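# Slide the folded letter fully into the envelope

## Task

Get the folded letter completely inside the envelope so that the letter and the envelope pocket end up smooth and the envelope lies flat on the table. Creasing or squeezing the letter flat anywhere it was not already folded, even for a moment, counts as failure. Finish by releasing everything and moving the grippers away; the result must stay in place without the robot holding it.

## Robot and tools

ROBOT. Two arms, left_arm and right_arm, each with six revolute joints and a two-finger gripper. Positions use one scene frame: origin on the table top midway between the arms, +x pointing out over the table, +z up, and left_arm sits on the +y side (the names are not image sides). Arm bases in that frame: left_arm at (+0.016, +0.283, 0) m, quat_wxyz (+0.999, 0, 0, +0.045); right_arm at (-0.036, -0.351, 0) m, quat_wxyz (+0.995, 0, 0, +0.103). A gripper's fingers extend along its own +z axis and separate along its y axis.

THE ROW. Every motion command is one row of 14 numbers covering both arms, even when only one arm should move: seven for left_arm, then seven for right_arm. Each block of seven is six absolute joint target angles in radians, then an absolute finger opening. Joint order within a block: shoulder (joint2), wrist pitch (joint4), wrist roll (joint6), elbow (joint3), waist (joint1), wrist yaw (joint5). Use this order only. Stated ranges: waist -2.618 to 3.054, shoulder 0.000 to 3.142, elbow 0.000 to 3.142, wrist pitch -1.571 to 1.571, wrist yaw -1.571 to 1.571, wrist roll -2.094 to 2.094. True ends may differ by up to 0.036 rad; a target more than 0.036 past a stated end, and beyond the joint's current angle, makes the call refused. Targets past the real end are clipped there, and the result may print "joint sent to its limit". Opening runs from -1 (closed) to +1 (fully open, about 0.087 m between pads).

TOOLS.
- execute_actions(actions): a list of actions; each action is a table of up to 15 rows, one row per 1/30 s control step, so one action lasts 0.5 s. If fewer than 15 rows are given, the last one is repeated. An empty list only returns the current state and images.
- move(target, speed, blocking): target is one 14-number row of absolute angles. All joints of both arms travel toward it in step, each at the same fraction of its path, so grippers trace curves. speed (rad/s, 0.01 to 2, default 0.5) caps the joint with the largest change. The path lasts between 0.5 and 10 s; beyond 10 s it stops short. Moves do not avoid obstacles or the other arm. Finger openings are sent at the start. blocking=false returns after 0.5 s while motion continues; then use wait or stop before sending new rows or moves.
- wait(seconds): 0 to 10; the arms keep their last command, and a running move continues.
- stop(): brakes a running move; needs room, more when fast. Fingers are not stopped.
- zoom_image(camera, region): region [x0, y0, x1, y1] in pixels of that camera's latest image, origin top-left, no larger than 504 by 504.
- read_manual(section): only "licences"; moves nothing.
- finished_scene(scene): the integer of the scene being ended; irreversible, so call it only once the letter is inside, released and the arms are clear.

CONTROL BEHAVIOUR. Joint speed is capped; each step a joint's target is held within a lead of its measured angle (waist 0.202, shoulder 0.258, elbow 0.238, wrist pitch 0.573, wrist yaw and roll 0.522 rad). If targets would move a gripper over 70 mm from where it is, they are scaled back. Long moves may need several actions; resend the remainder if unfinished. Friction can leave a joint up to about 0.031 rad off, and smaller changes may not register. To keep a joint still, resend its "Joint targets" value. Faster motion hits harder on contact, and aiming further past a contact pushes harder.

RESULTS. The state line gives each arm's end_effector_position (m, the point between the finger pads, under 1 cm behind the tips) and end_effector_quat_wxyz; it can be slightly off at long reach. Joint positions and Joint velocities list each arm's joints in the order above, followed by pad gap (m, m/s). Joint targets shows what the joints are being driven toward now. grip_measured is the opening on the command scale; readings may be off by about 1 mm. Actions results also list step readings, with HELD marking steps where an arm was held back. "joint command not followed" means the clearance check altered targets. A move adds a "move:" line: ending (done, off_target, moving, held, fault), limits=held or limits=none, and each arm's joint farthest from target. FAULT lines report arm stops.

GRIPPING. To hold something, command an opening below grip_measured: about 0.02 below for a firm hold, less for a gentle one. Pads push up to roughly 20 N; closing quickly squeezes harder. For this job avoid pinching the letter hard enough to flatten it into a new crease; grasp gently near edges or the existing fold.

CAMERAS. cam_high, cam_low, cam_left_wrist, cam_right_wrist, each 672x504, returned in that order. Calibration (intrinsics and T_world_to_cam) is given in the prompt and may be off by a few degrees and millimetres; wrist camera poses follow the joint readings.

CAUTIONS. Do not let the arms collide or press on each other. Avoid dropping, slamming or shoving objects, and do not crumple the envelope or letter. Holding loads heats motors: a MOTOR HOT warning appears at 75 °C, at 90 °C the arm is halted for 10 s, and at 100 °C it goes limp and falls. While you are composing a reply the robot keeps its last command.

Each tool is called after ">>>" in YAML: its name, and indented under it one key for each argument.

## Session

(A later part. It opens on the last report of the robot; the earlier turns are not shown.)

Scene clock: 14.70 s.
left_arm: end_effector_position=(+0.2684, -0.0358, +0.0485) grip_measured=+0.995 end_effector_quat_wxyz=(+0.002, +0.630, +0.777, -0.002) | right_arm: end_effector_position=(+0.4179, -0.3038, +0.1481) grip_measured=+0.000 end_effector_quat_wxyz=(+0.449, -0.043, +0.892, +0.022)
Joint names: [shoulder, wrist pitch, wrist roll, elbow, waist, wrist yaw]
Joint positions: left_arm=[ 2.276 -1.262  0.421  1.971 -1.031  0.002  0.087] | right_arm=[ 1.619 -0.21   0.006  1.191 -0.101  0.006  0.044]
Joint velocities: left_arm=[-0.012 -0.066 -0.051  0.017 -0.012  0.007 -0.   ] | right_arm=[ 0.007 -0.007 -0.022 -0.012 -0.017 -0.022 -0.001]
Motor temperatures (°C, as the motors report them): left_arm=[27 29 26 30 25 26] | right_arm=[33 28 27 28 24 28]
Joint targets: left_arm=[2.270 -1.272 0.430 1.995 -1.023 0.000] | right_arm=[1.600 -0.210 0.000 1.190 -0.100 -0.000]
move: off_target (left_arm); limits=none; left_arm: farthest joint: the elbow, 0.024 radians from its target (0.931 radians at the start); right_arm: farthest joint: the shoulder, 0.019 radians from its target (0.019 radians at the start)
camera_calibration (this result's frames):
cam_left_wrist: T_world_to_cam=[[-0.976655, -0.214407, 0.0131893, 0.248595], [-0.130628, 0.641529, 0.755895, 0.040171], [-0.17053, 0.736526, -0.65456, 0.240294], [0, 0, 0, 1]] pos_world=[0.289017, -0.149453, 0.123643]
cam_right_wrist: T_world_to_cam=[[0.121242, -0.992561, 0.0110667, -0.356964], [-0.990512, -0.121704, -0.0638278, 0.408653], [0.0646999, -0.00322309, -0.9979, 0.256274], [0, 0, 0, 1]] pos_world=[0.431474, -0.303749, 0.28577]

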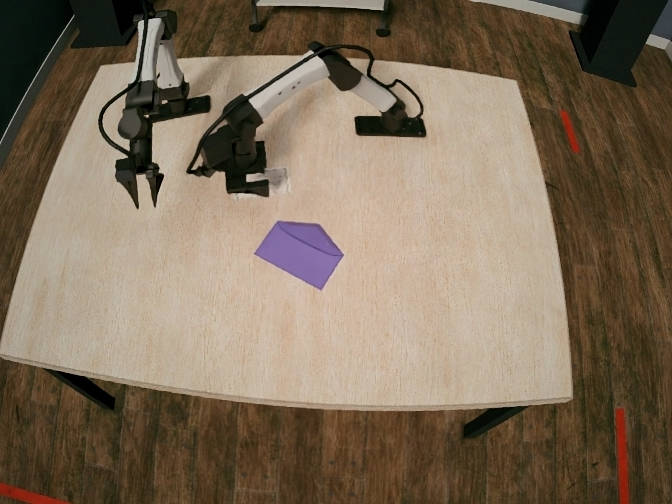

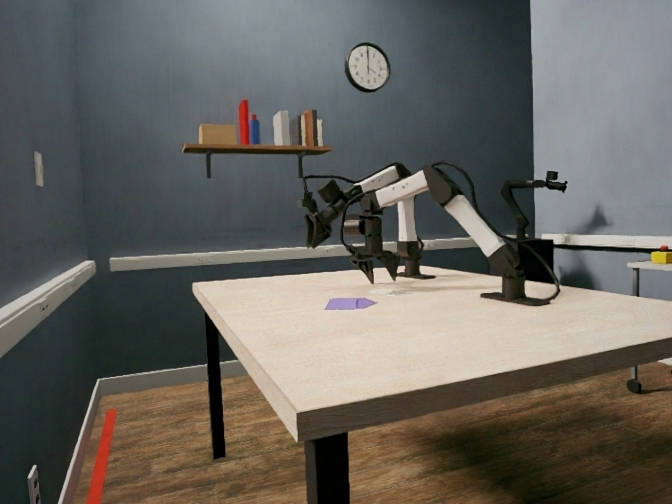

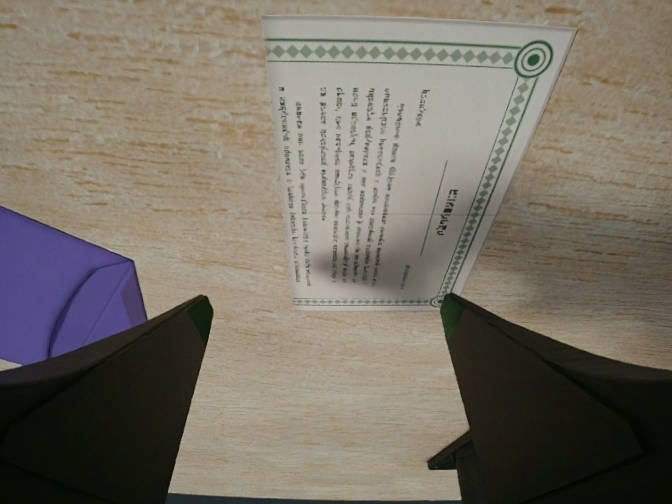

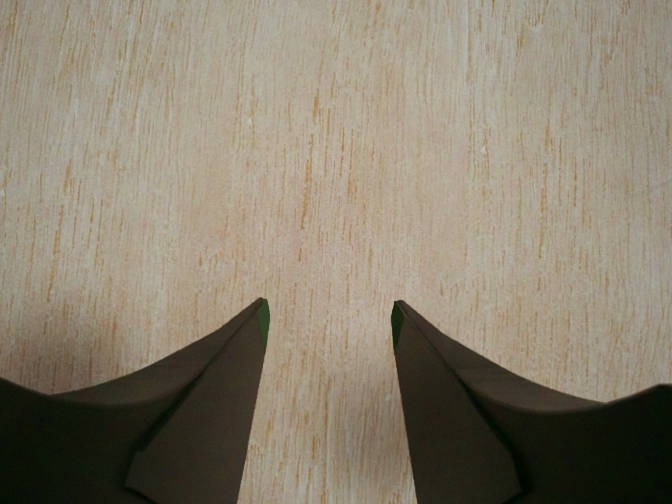

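>>> move:
  target: [2.25,-1.15,0.36,1.85,-1.092,0,0,1.6,-0.21,0,1.19,-0.1,0,0]
  speed: 0.2

>>> move:
  target: [2.28,-1.068,0.36,1.765,-1.092,0,0,1.6,-0.21,0,1.19,-0.1,0,0]
  speed: 0.08

>>> move:
  target: [2.04,-0.924,0.9,1.38,-0.885,0,0,1.6,-0.21,0,1.19,-0.1,0,0]
  speed: 0.2

>>> move:
  target: [1.82,-0.834,1.446,1.07,-0.675,0,0,1.6,-0.21,0,1.19,-0.1,0,0]
  speed: 0.2

>>> move:
  target: [1.6,-0.834,1.446,1.09,-0.675,0,0,1.6,-0.21,0,1.19,-0.1,0,0]

>>> move:
  target: [1.35,-0.5,0,0.95,-0.55,0,1,1.6,-0.21,0,1.19,-0.1,0,0]
  speed: 1

Scene clock: 16.47 s.
left_arm: end_effector_position=(+0.2467, -0.0452, +0.0224) grip_measured=+0.000 end_effector_quat_wxyz=(-0.001, +0.630, +0.776, -0.001) | right_arm: end_effector_position=(+0.4179, -0.3038, +0.1481) grip_measured=+0.000 end_effector_quat_wxyz=(+0.449, -0.043, +0.892, +0.022)
Joint names: [shoulder, wrist pitch, wrist roll, elbow, waist, wrist yaw]
Joint positions: left_arm=[ 2.276 -1.162  0.369  1.866 -1.083  0.002  0.044] | right_arm=[ 1.619 -0.21   0.006  1.191 -0.101  0.006  0.044]
Joint velocities: left_arm=[ 0.022  0.007  0.007 -0.007  0.002 -0.037 -0.001] | right_arm=[ 0.007 -0.037 -0.007  0.002 -0.002  0.022  0.   ]
Motor temperatures (°C, as the motors report them): left_arm=[28 29 26 30 25 26] | right_arm=[33 28 27 28 24 28]
Joint targets: left_arm=[2.250 -1.150 0.360 1.850 -1.092 0.000] | right_arm=[1.600 -0.210 0.000 1.190 -0.100 0.000]
move: off_target (left_arm); limits=none; left_arm: farthest joint: the shoulder, 0.026 radians from its target (0.026 radians at the start); right_arm: farthest joint: the shoulder, 0.019 radians from its target (0.019 radians at the start)
camera_calibration (this result's frames):
cam_left_wrist: T_world_to_cam=[[-0.976852, -0.213357, 0.015471, 0.225784], [-0.127337, 0.638072, 0.759375, 0.0620976], [-0.17189, 0.739826, -0.65047, 0.226817], [0, 0, 0, 1]] pos_world=[0.267452, -0.159255, 0.0968893]
cam_right_wrist: T_world_to_cam=[[0.121242, -0.992561, 0.0110667, -0.356964], [-0.990512, -0.121704, -0.0638278, 0.408653], [0.0646999, -0.00322309, -0.9979, 0.256274], [0, 0, 0, 1]] pos_world=[0.431474, -0.303749, 0.28577]

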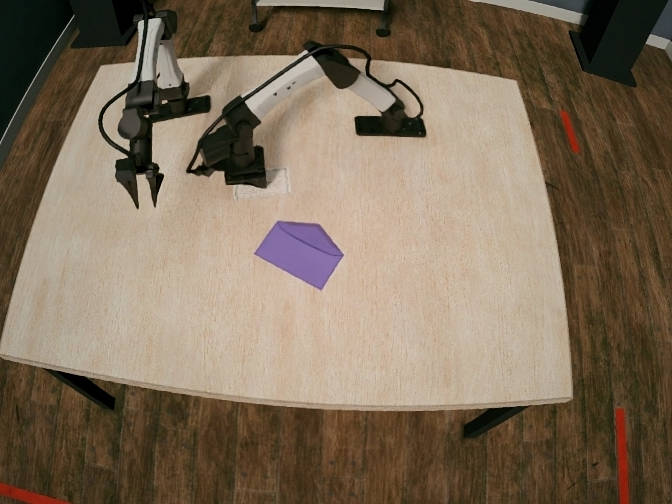

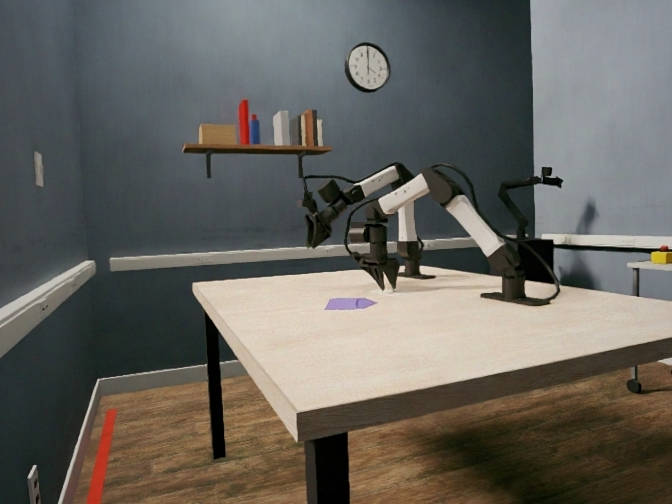

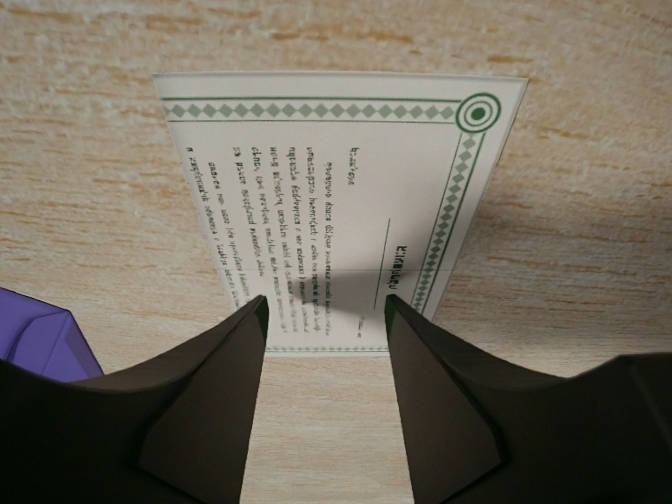

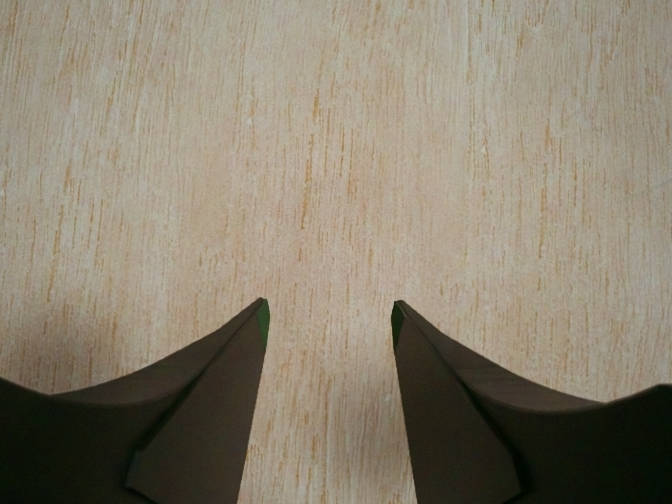

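Scene clock: 18.00 s.
left_arm: end_effector_position=(+0.2452, -0.0427, +0.0115) grip_measured=+0.000 end_effector_quat_wxyz=(+0.002, +0.630, +0.777, -0.002) | right_arm: end_effector_position=(+0.4179, -0.3038, +0.1481) grip_measured=+0.000 end_effector_quat_wxyz=(+0.449, -0.043, +0.892, +0.022)
Joint names: [shoulder, wrist pitch, wrist roll, elbow, waist, wrist yaw]
Joint positions: left_arm=[ 2.265 -1.105  0.369  1.805 -1.083  0.002  0.044] | right_arm=[ 1.619 -0.21   0.006  1.191 -0.101  0.006  0.044]
Joint velocities: left_arm=[-0.022 -0.037  0.022  0.002 -0.012 -0.037 -0.   ] | right_arm=[-0.022  0.051 -0.051 -0.002 -0.002 -0.037  0.   ]
Motor temperatures (°C, as the motors report them): left_arm=[29 29 26 30 25 26] | right_arm=[34 29 27 28 24 28]
Joint targets: left_arm=[2.280 -1.068 0.360 1.765 -1.092 -0.000] | right_arm=[1.600 -0.210 -0.000 1.190 -0.100 -0.000]
move: off_target (left_arm); limits=none; left_arm: farthest joint: the elbow, 0.040 radians from its target (0.101 radians at the start); right_arm: farthest joint: the shoulder, 0.019 radians from its target (0.019 radians at the start)
camera_calibration (this result's frames):
cam_left_wrist: T_world_to_cam=[[-0.976827, -0.213653, 0.0126883, 0.224958], [-0.130657, 0.642225, 0.755299, 0.0695464], [-0.16952, 0.736138, -0.655258, 0.21694], [0, 0, 0, 1]] pos_world=[0.265607, -0.156299, 0.0867687]
cam_right_wrist: T_world_to_cam=[[0.121242, -0.992561, 0.0110667, -0.356964], [-0.990512, -0.121704, -0.0638278, 0.408653], [0.0646999, -0.00322309, -0.9979, 0.256274], [0, 0, 0, 1]] pos_world=[0.431474, -0.303749, 0.28577]

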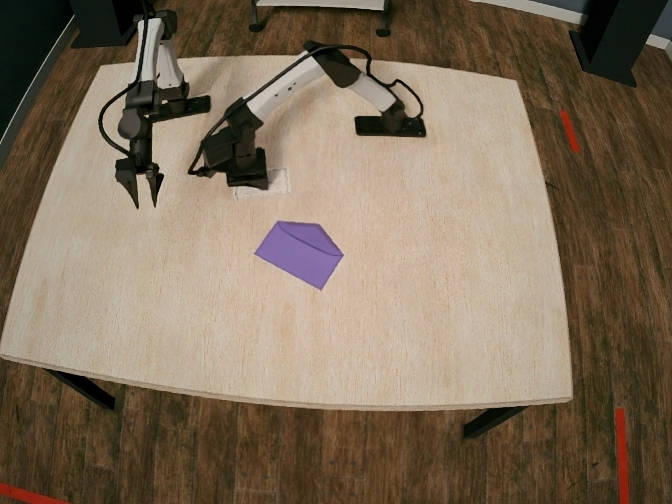

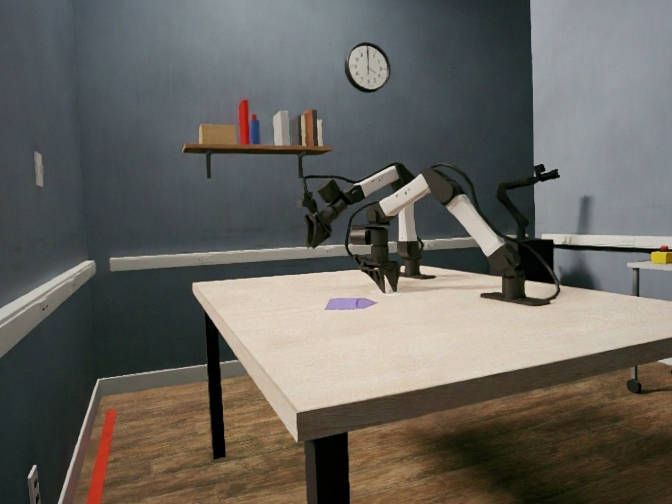

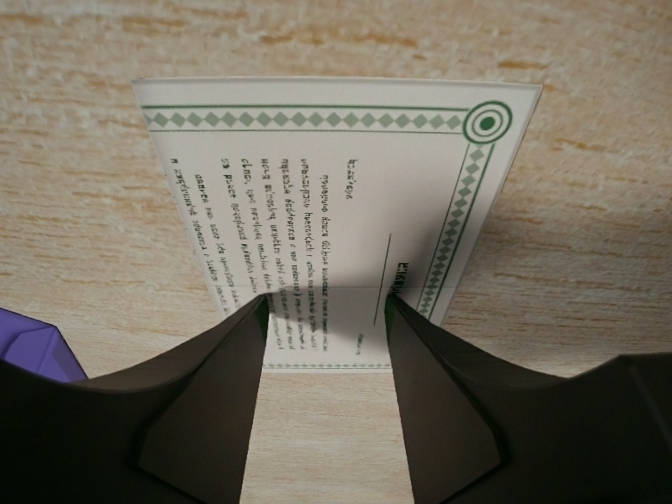

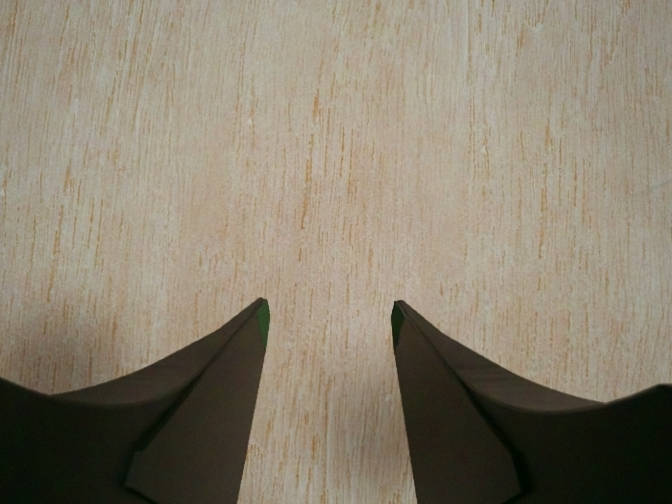

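Scene clock: 21.20 s.
left_arm: end_effector_position=(+0.2782, +0.0473, +0.0110) grip_measured=+0.000 end_effector_quat_wxyz=(+0.012, +0.750, +0.662, -0.008) | right_arm: end_effector_position=(+0.4179, -0.3038, +0.1481) grip_measured=+0.000 end_effector_quat_wxyz=(+0.449, -0.043, +0.892, +0.022)
Joint names: [shoulder, wrist pitch, wrist roll, elbow, waist, wrist yaw]
Joint positions: left_arm=[ 2.025 -0.946  0.88   1.423 -0.904  0.016  0.044] | right_arm=[ 1.619 -0.21   0.006  1.191 -0.101  0.006  0.044]
Joint velocities: left_arm=[ 0.017 -0.037  0.051 -0.007 -0.002 -0.007  0.001] | right_arm=[-0.022 -0.066 -0.051  0.002  0.017 -0.081  0.001]
Motor temperatures (°C, as the motors report them): left_arm=[30 28 26 30 25 26] | right_arm=[34 29 27 29 24 28]
Joint targets: left_arm=[2.040 -0.924 0.900 1.380 -0.885 0.000] | right_arm=[1.600 -0.210 0.000 1.190 -0.100 0.000]
move: off_target (left_arm); limits=none; left_arm: farthest joint: the elbow, 0.043 radians from its target (0.425 radians at the start); right_arm: farthest joint: the shoulder, 0.019 radians from its target (0.019 radians at the start)
camera_calibration (this result's frames):
cam_left_wrist: T_world_to_cam=[[-0.993115, 0.117018, 0.00544197, 0.265408], [0.0825467, 0.666087, 0.741293, -0.0438551], [0.0831199, 0.736638, -0.67116, 0.0858169], [0, 0, 0, 1]] pos_world=[0.260067, -0.0650622, 0.088662]
cam_right_wrist: T_world_to_cam=[[0.121242, -0.992561, 0.0110667, -0.356964], [-0.990512, -0.121704, -0.0638278, 0.408653], [0.0646999, -0.00322309, -0.9979, 0.256274], [0, 0, 0, 1]] pos_world=[0.431474, -0.303749, 0.28577]

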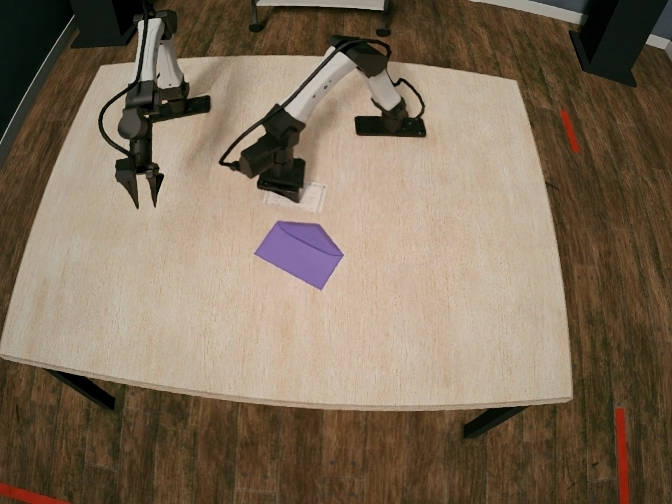

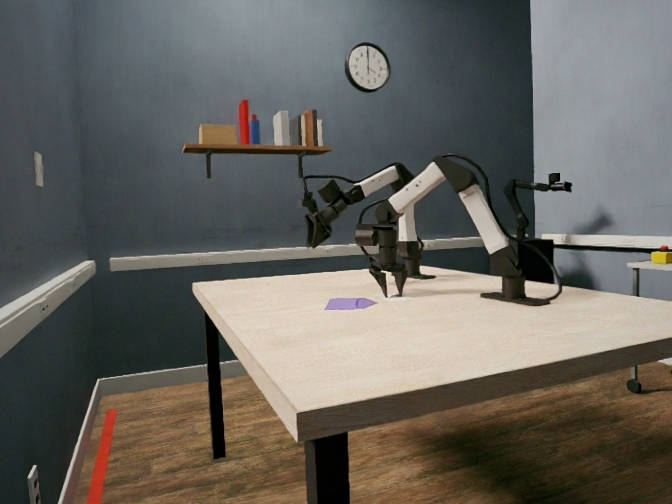

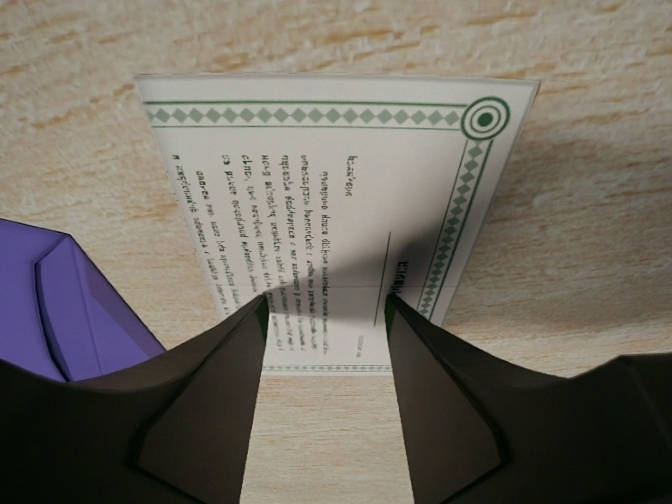

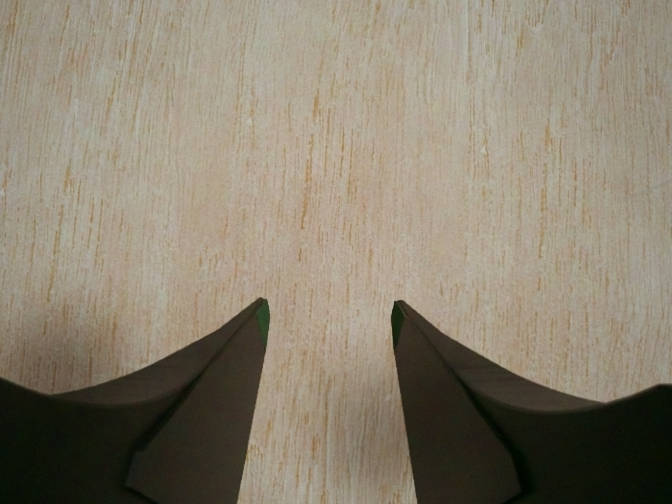

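Scene clock: 24.57 s.
left_arm: end_effector_position=(+0.2949, +0.1355, +0.0112) grip_measured=+0.000 end_effector_quat_wxyz=(+0.022, +0.851, +0.525, +0.000) | right_arm: end_effector_position=(+0.4179, -0.3038, +0.1481) grip_measured=+0.000 end_effector_quat_wxyz=(+0.449, -0.043, +0.892, +0.022)
Joint names: [shoulder, wrist pitch, wrist roll, elbow, waist, wrist yaw]
Joint positions: left_arm=[ 1.804 -0.843  1.429  1.118 -0.696  0.017  0.044] | right_arm=[ 1.619 -0.21   0.006  1.191 -0.101  0.006  0.044]
Joint velocities: left_arm=[-0.007  0.022  0.007  0.007 -0.007  0.007 -0.   ] | right_arm=[-0.007 -0.037 -0.066 -0.017 -0.002  0.022 -0.001]
Motor temperatures (°C, as the motors report them): left_arm=[30 28 26 29 25 26] | right_arm=[35 30 27 29 24 28]
Joint targets: left_arm=[1.820 -0.834 1.446 1.070 -0.675 -0.000] | right_arm=[1.600 -0.210 -0.000 1.190 -0.100 -0.000]
move: off_target (left_arm); limits=none; left_arm: farthest joint: the elbow, 0.048 radians from its target (0.353 radians at the start); right_arm: farthest joint: the shoulder, 0.019 radians from its target (0.019 radians at the start)
camera_calibration (this result's frames):
cam_left_wrist: T_world_to_cam=[[-0.896616, 0.442114, -0.024788, 0.199538], [0.27891, 0.607342, 0.743872, -0.154102], [0.343931, 0.660054, -0.667862, -0.04701], [0, 0, 0, 1]] pos_world=[0.238058, 0.036403, 0.088182]
cam_right_wrist: T_world_to_cam=[[0.121242, -0.992561, 0.0110667, -0.356964], [-0.990512, -0.121704, -0.0638278, 0.408653], [0.0646999, -0.00322309, -0.9979, 0.256274], [0, 0, 0, 1]] pos_world=[0.431474, -0.303749, 0.28577]

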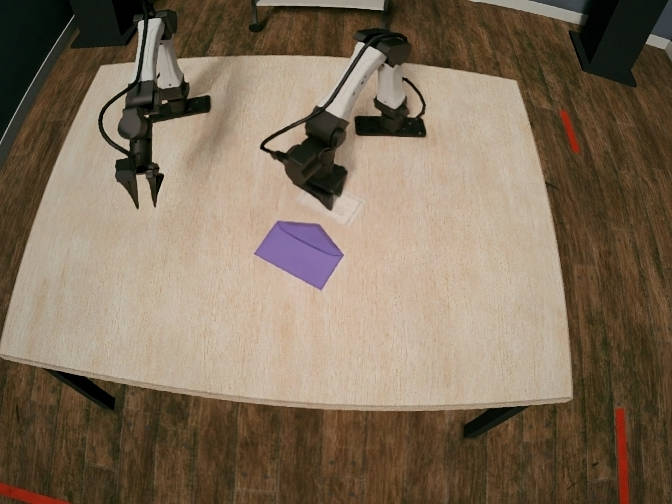

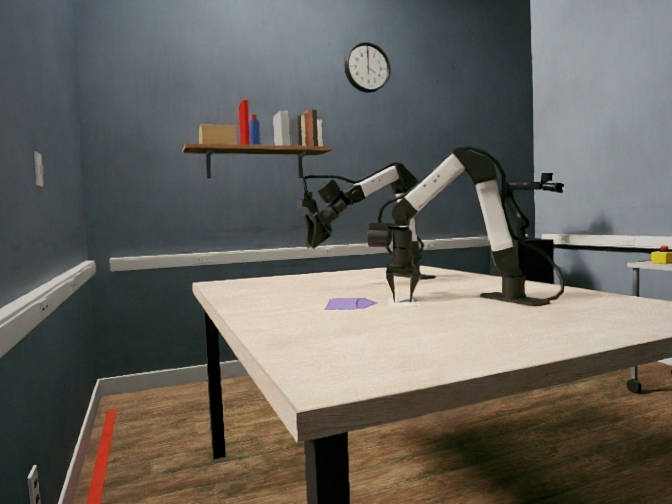

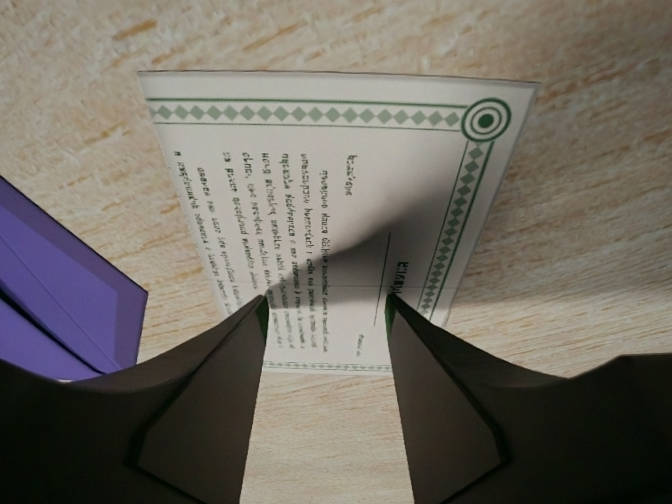

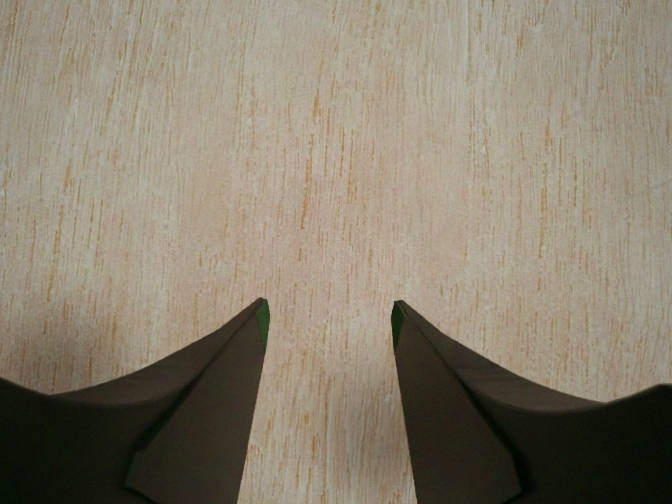

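Scene clock: 25.57 s.
left_arm: end_effector_position=(+0.3067, +0.1335, +0.0663) grip_measured=+0.000 end_effector_quat_wxyz=(+0.103, +0.845, +0.522, +0.042) | right_arm: end_effector_position=(+0.4179, -0.3038, +0.1481) grip_measured=+0.000 end_effector_quat_wxyz=(+0.449, -0.043, +0.892, +0.022)
Joint names: [shoulder, wrist pitch, wrist roll, elbow, waist, wrist yaw]
Joint positions: left_arm=[ 1.612 -0.842  1.437  1.107 -0.686  0.008  0.044] | right_arm=[ 1.619 -0.21   0.006  1.191 -0.101  0.006  0.044]
Joint velocities: left_arm=[-0.002 -0.095 -0.007  0.007 -0.007  0.022  0.001] | right_arm=[-0.012  0.007 -0.066 -0.007 -0.012  0.007  0.   ]
Motor temperatures (°C, as the motors report them): left_arm=[31 28 26 29 25 26] | right_arm=[35 30 27 29 24 28]
Joint targets: left_arm=[1.600 -0.834 1.446 1.090 -0.675 -0.000] | right_arm=[1.600 -0.210 0.000 1.190 -0.100 -0.000]
move: done; limits=none; left_arm: farthest joint: the elbow, 0.017 radians from its target (0.028 radians at the start); right_arm: farthest joint: the shoulder, 0.019 radians from its target (0.019 radians at the start)
camera_calibration (this result's frames):
cam_left_wrist: T_world_to_cam=[[-0.880242, 0.427623, -0.205699, 0.221331], [0.161619, 0.677739, 0.717321, -0.1688], [0.446153, 0.598172, -0.665686, -0.0361591], [0, 0, 0, 1]] pos_world=[0.238239, 0.0413854, 0.142541]
cam_right_wrist: T_world_to_cam=[[0.121242, -0.992561, 0.0110667, -0.356964], [-0.990512, -0.121704, -0.0638278, 0.408653], [0.0646999, -0.00322309, -0.9979, 0.256274], [0, 0, 0, 1]] pos_world=[0.431474, -0.303749, 0.28577]

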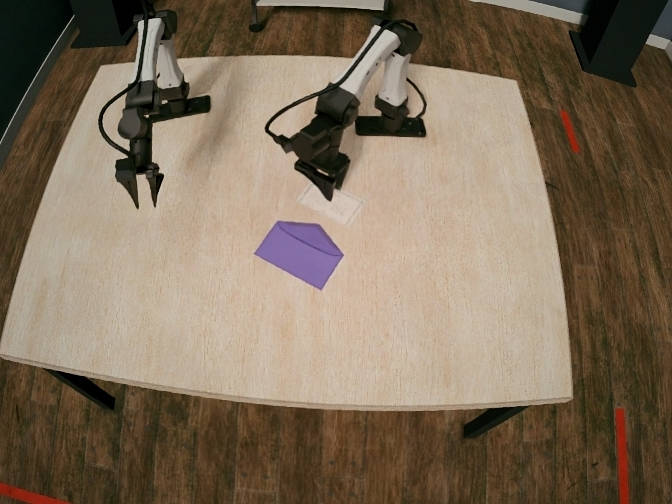

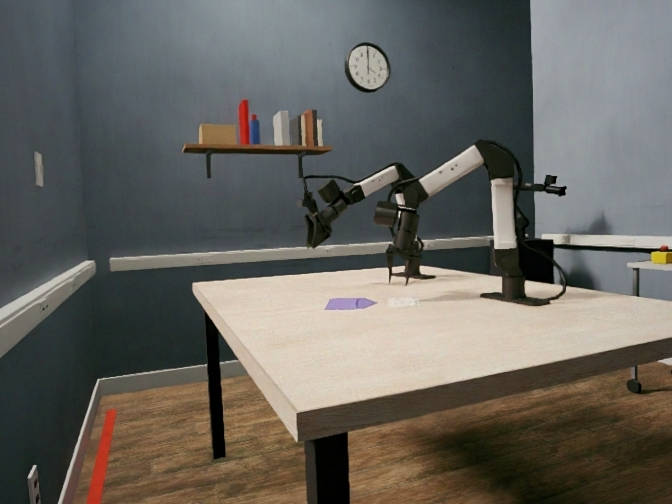

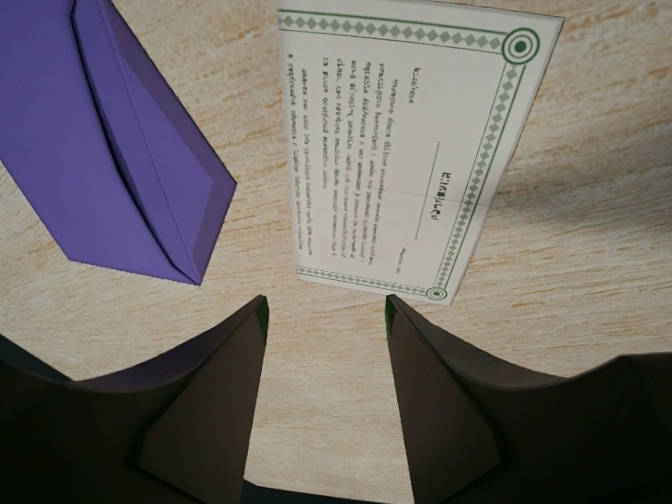

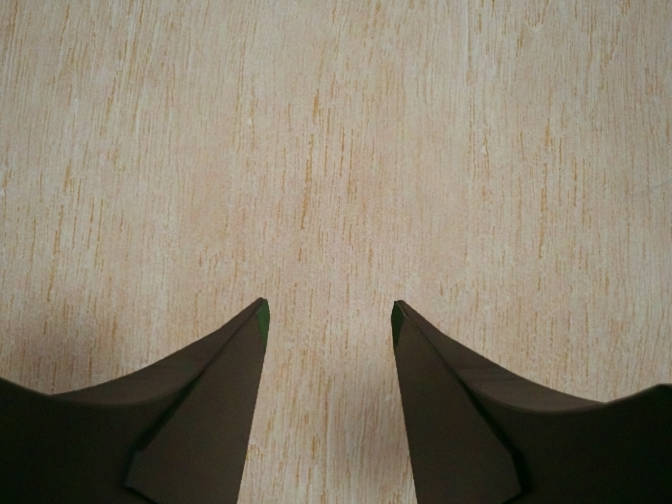

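Scene clock: 27.97 s.
left_arm: end_effector_position=(+0.3139, +0.1299, +0.1082) grip_measured=+0.994 end_effector_quat_wxyz=(+0.312, +0.227, +0.920, -0.077) | right_arm: end_effector_position=(+0.4179, -0.3038, +0.1481) grip_measured=+0.000 end_effector_quat_wxyz=(+0.449, -0.043, +0.892, +0.022)
Joint names: [shoulder, wrist pitch, wrist roll, elbow, waist, wrist yaw]
Joint positions: left_arm=[ 1.369 -0.516  0.009  0.967 -0.561  0.006  0.087] | right_arm=[ 1.619 -0.21   0.006  1.191 -0.101  0.006  0.044]
Joint velocities: left_arm=[-0.007 -0.022 -0.007 -0.017 -0.002  0.007  0.001] | right_arm=[-0.007  0.022 -0.007 -0.002 -0.007 -0.022  0.   ]
Motor temperatures (°C, as the motors report them): left_arm=[31 28 26 30 25 26] | right_arm=[35 30 27 30 24 28]
Joint targets: left_arm=[1.350 -0.500 -0.000 0.950 -0.550 0.000] | right_arm=[1.600 -0.210 -0.000 1.190 -0.100 0.000]
move: done; limits=none; left_arm: farthest joint: the shoulder, 0.019 radians from its target (0.262 radians at the start); right_arm: farthest joint: the shoulder, 0.019 radians from its target (0.019 radians at the start)
camera_calibration (this result's frames):
cam_left_wrist: T_world_to_cam=[[-0.465754, -0.884794, 0.0145824, 0.254305], [-0.864289, 0.458373, 0.207119, 0.208116], [-0.189942, 0.083863, -0.978207, 0.290896], [0, 0, 0, 1]] pos_world=[0.35357, 0.105217, 0.237743]
cam_right_wrist: T_world_to_cam=[[0.121242, -0.992561, 0.0110667, -0.356964], [-0.990512, -0.121704, -0.0638278, 0.408653], [0.0646999, -0.00322309, -0.9979, 0.256274], [0, 0, 0, 1]] pos_world=[0.431474, -0.303749, 0.28577]

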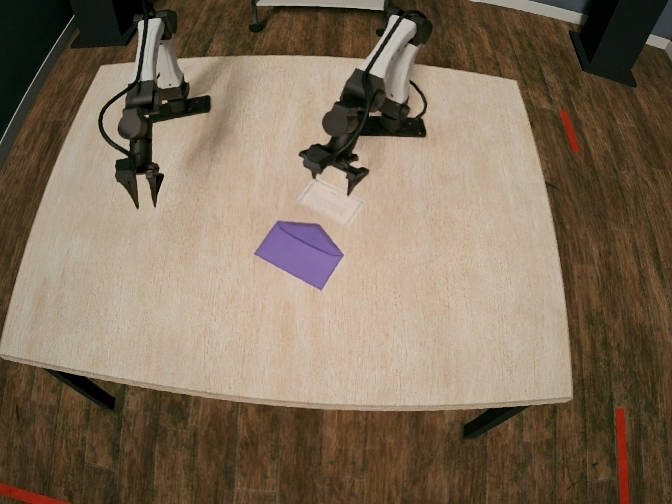

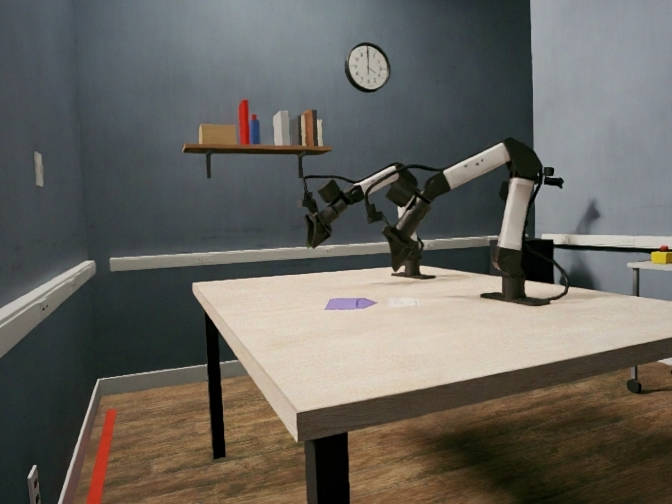

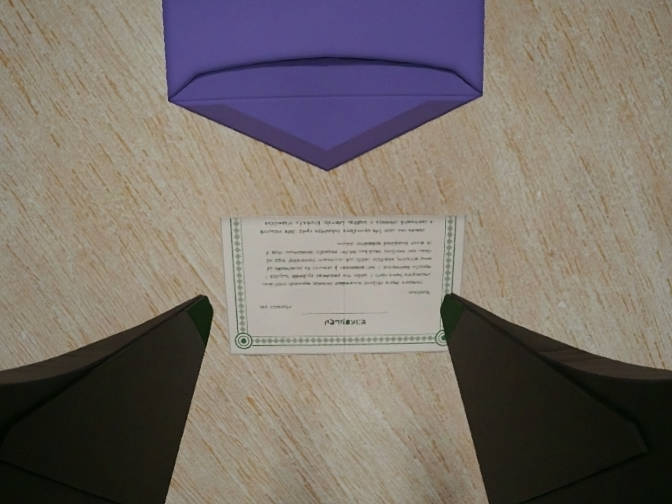

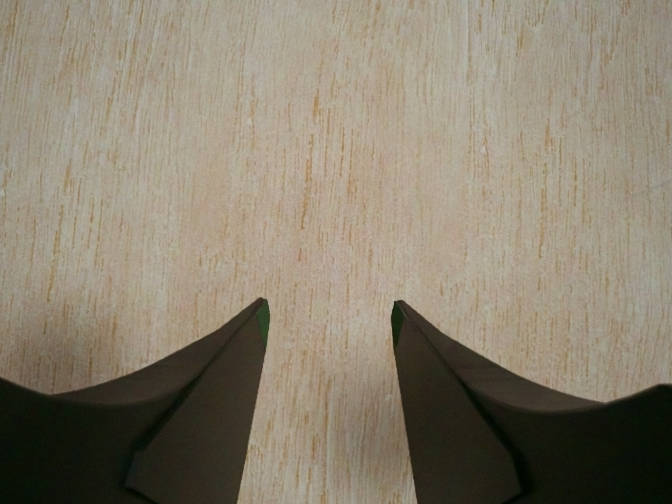

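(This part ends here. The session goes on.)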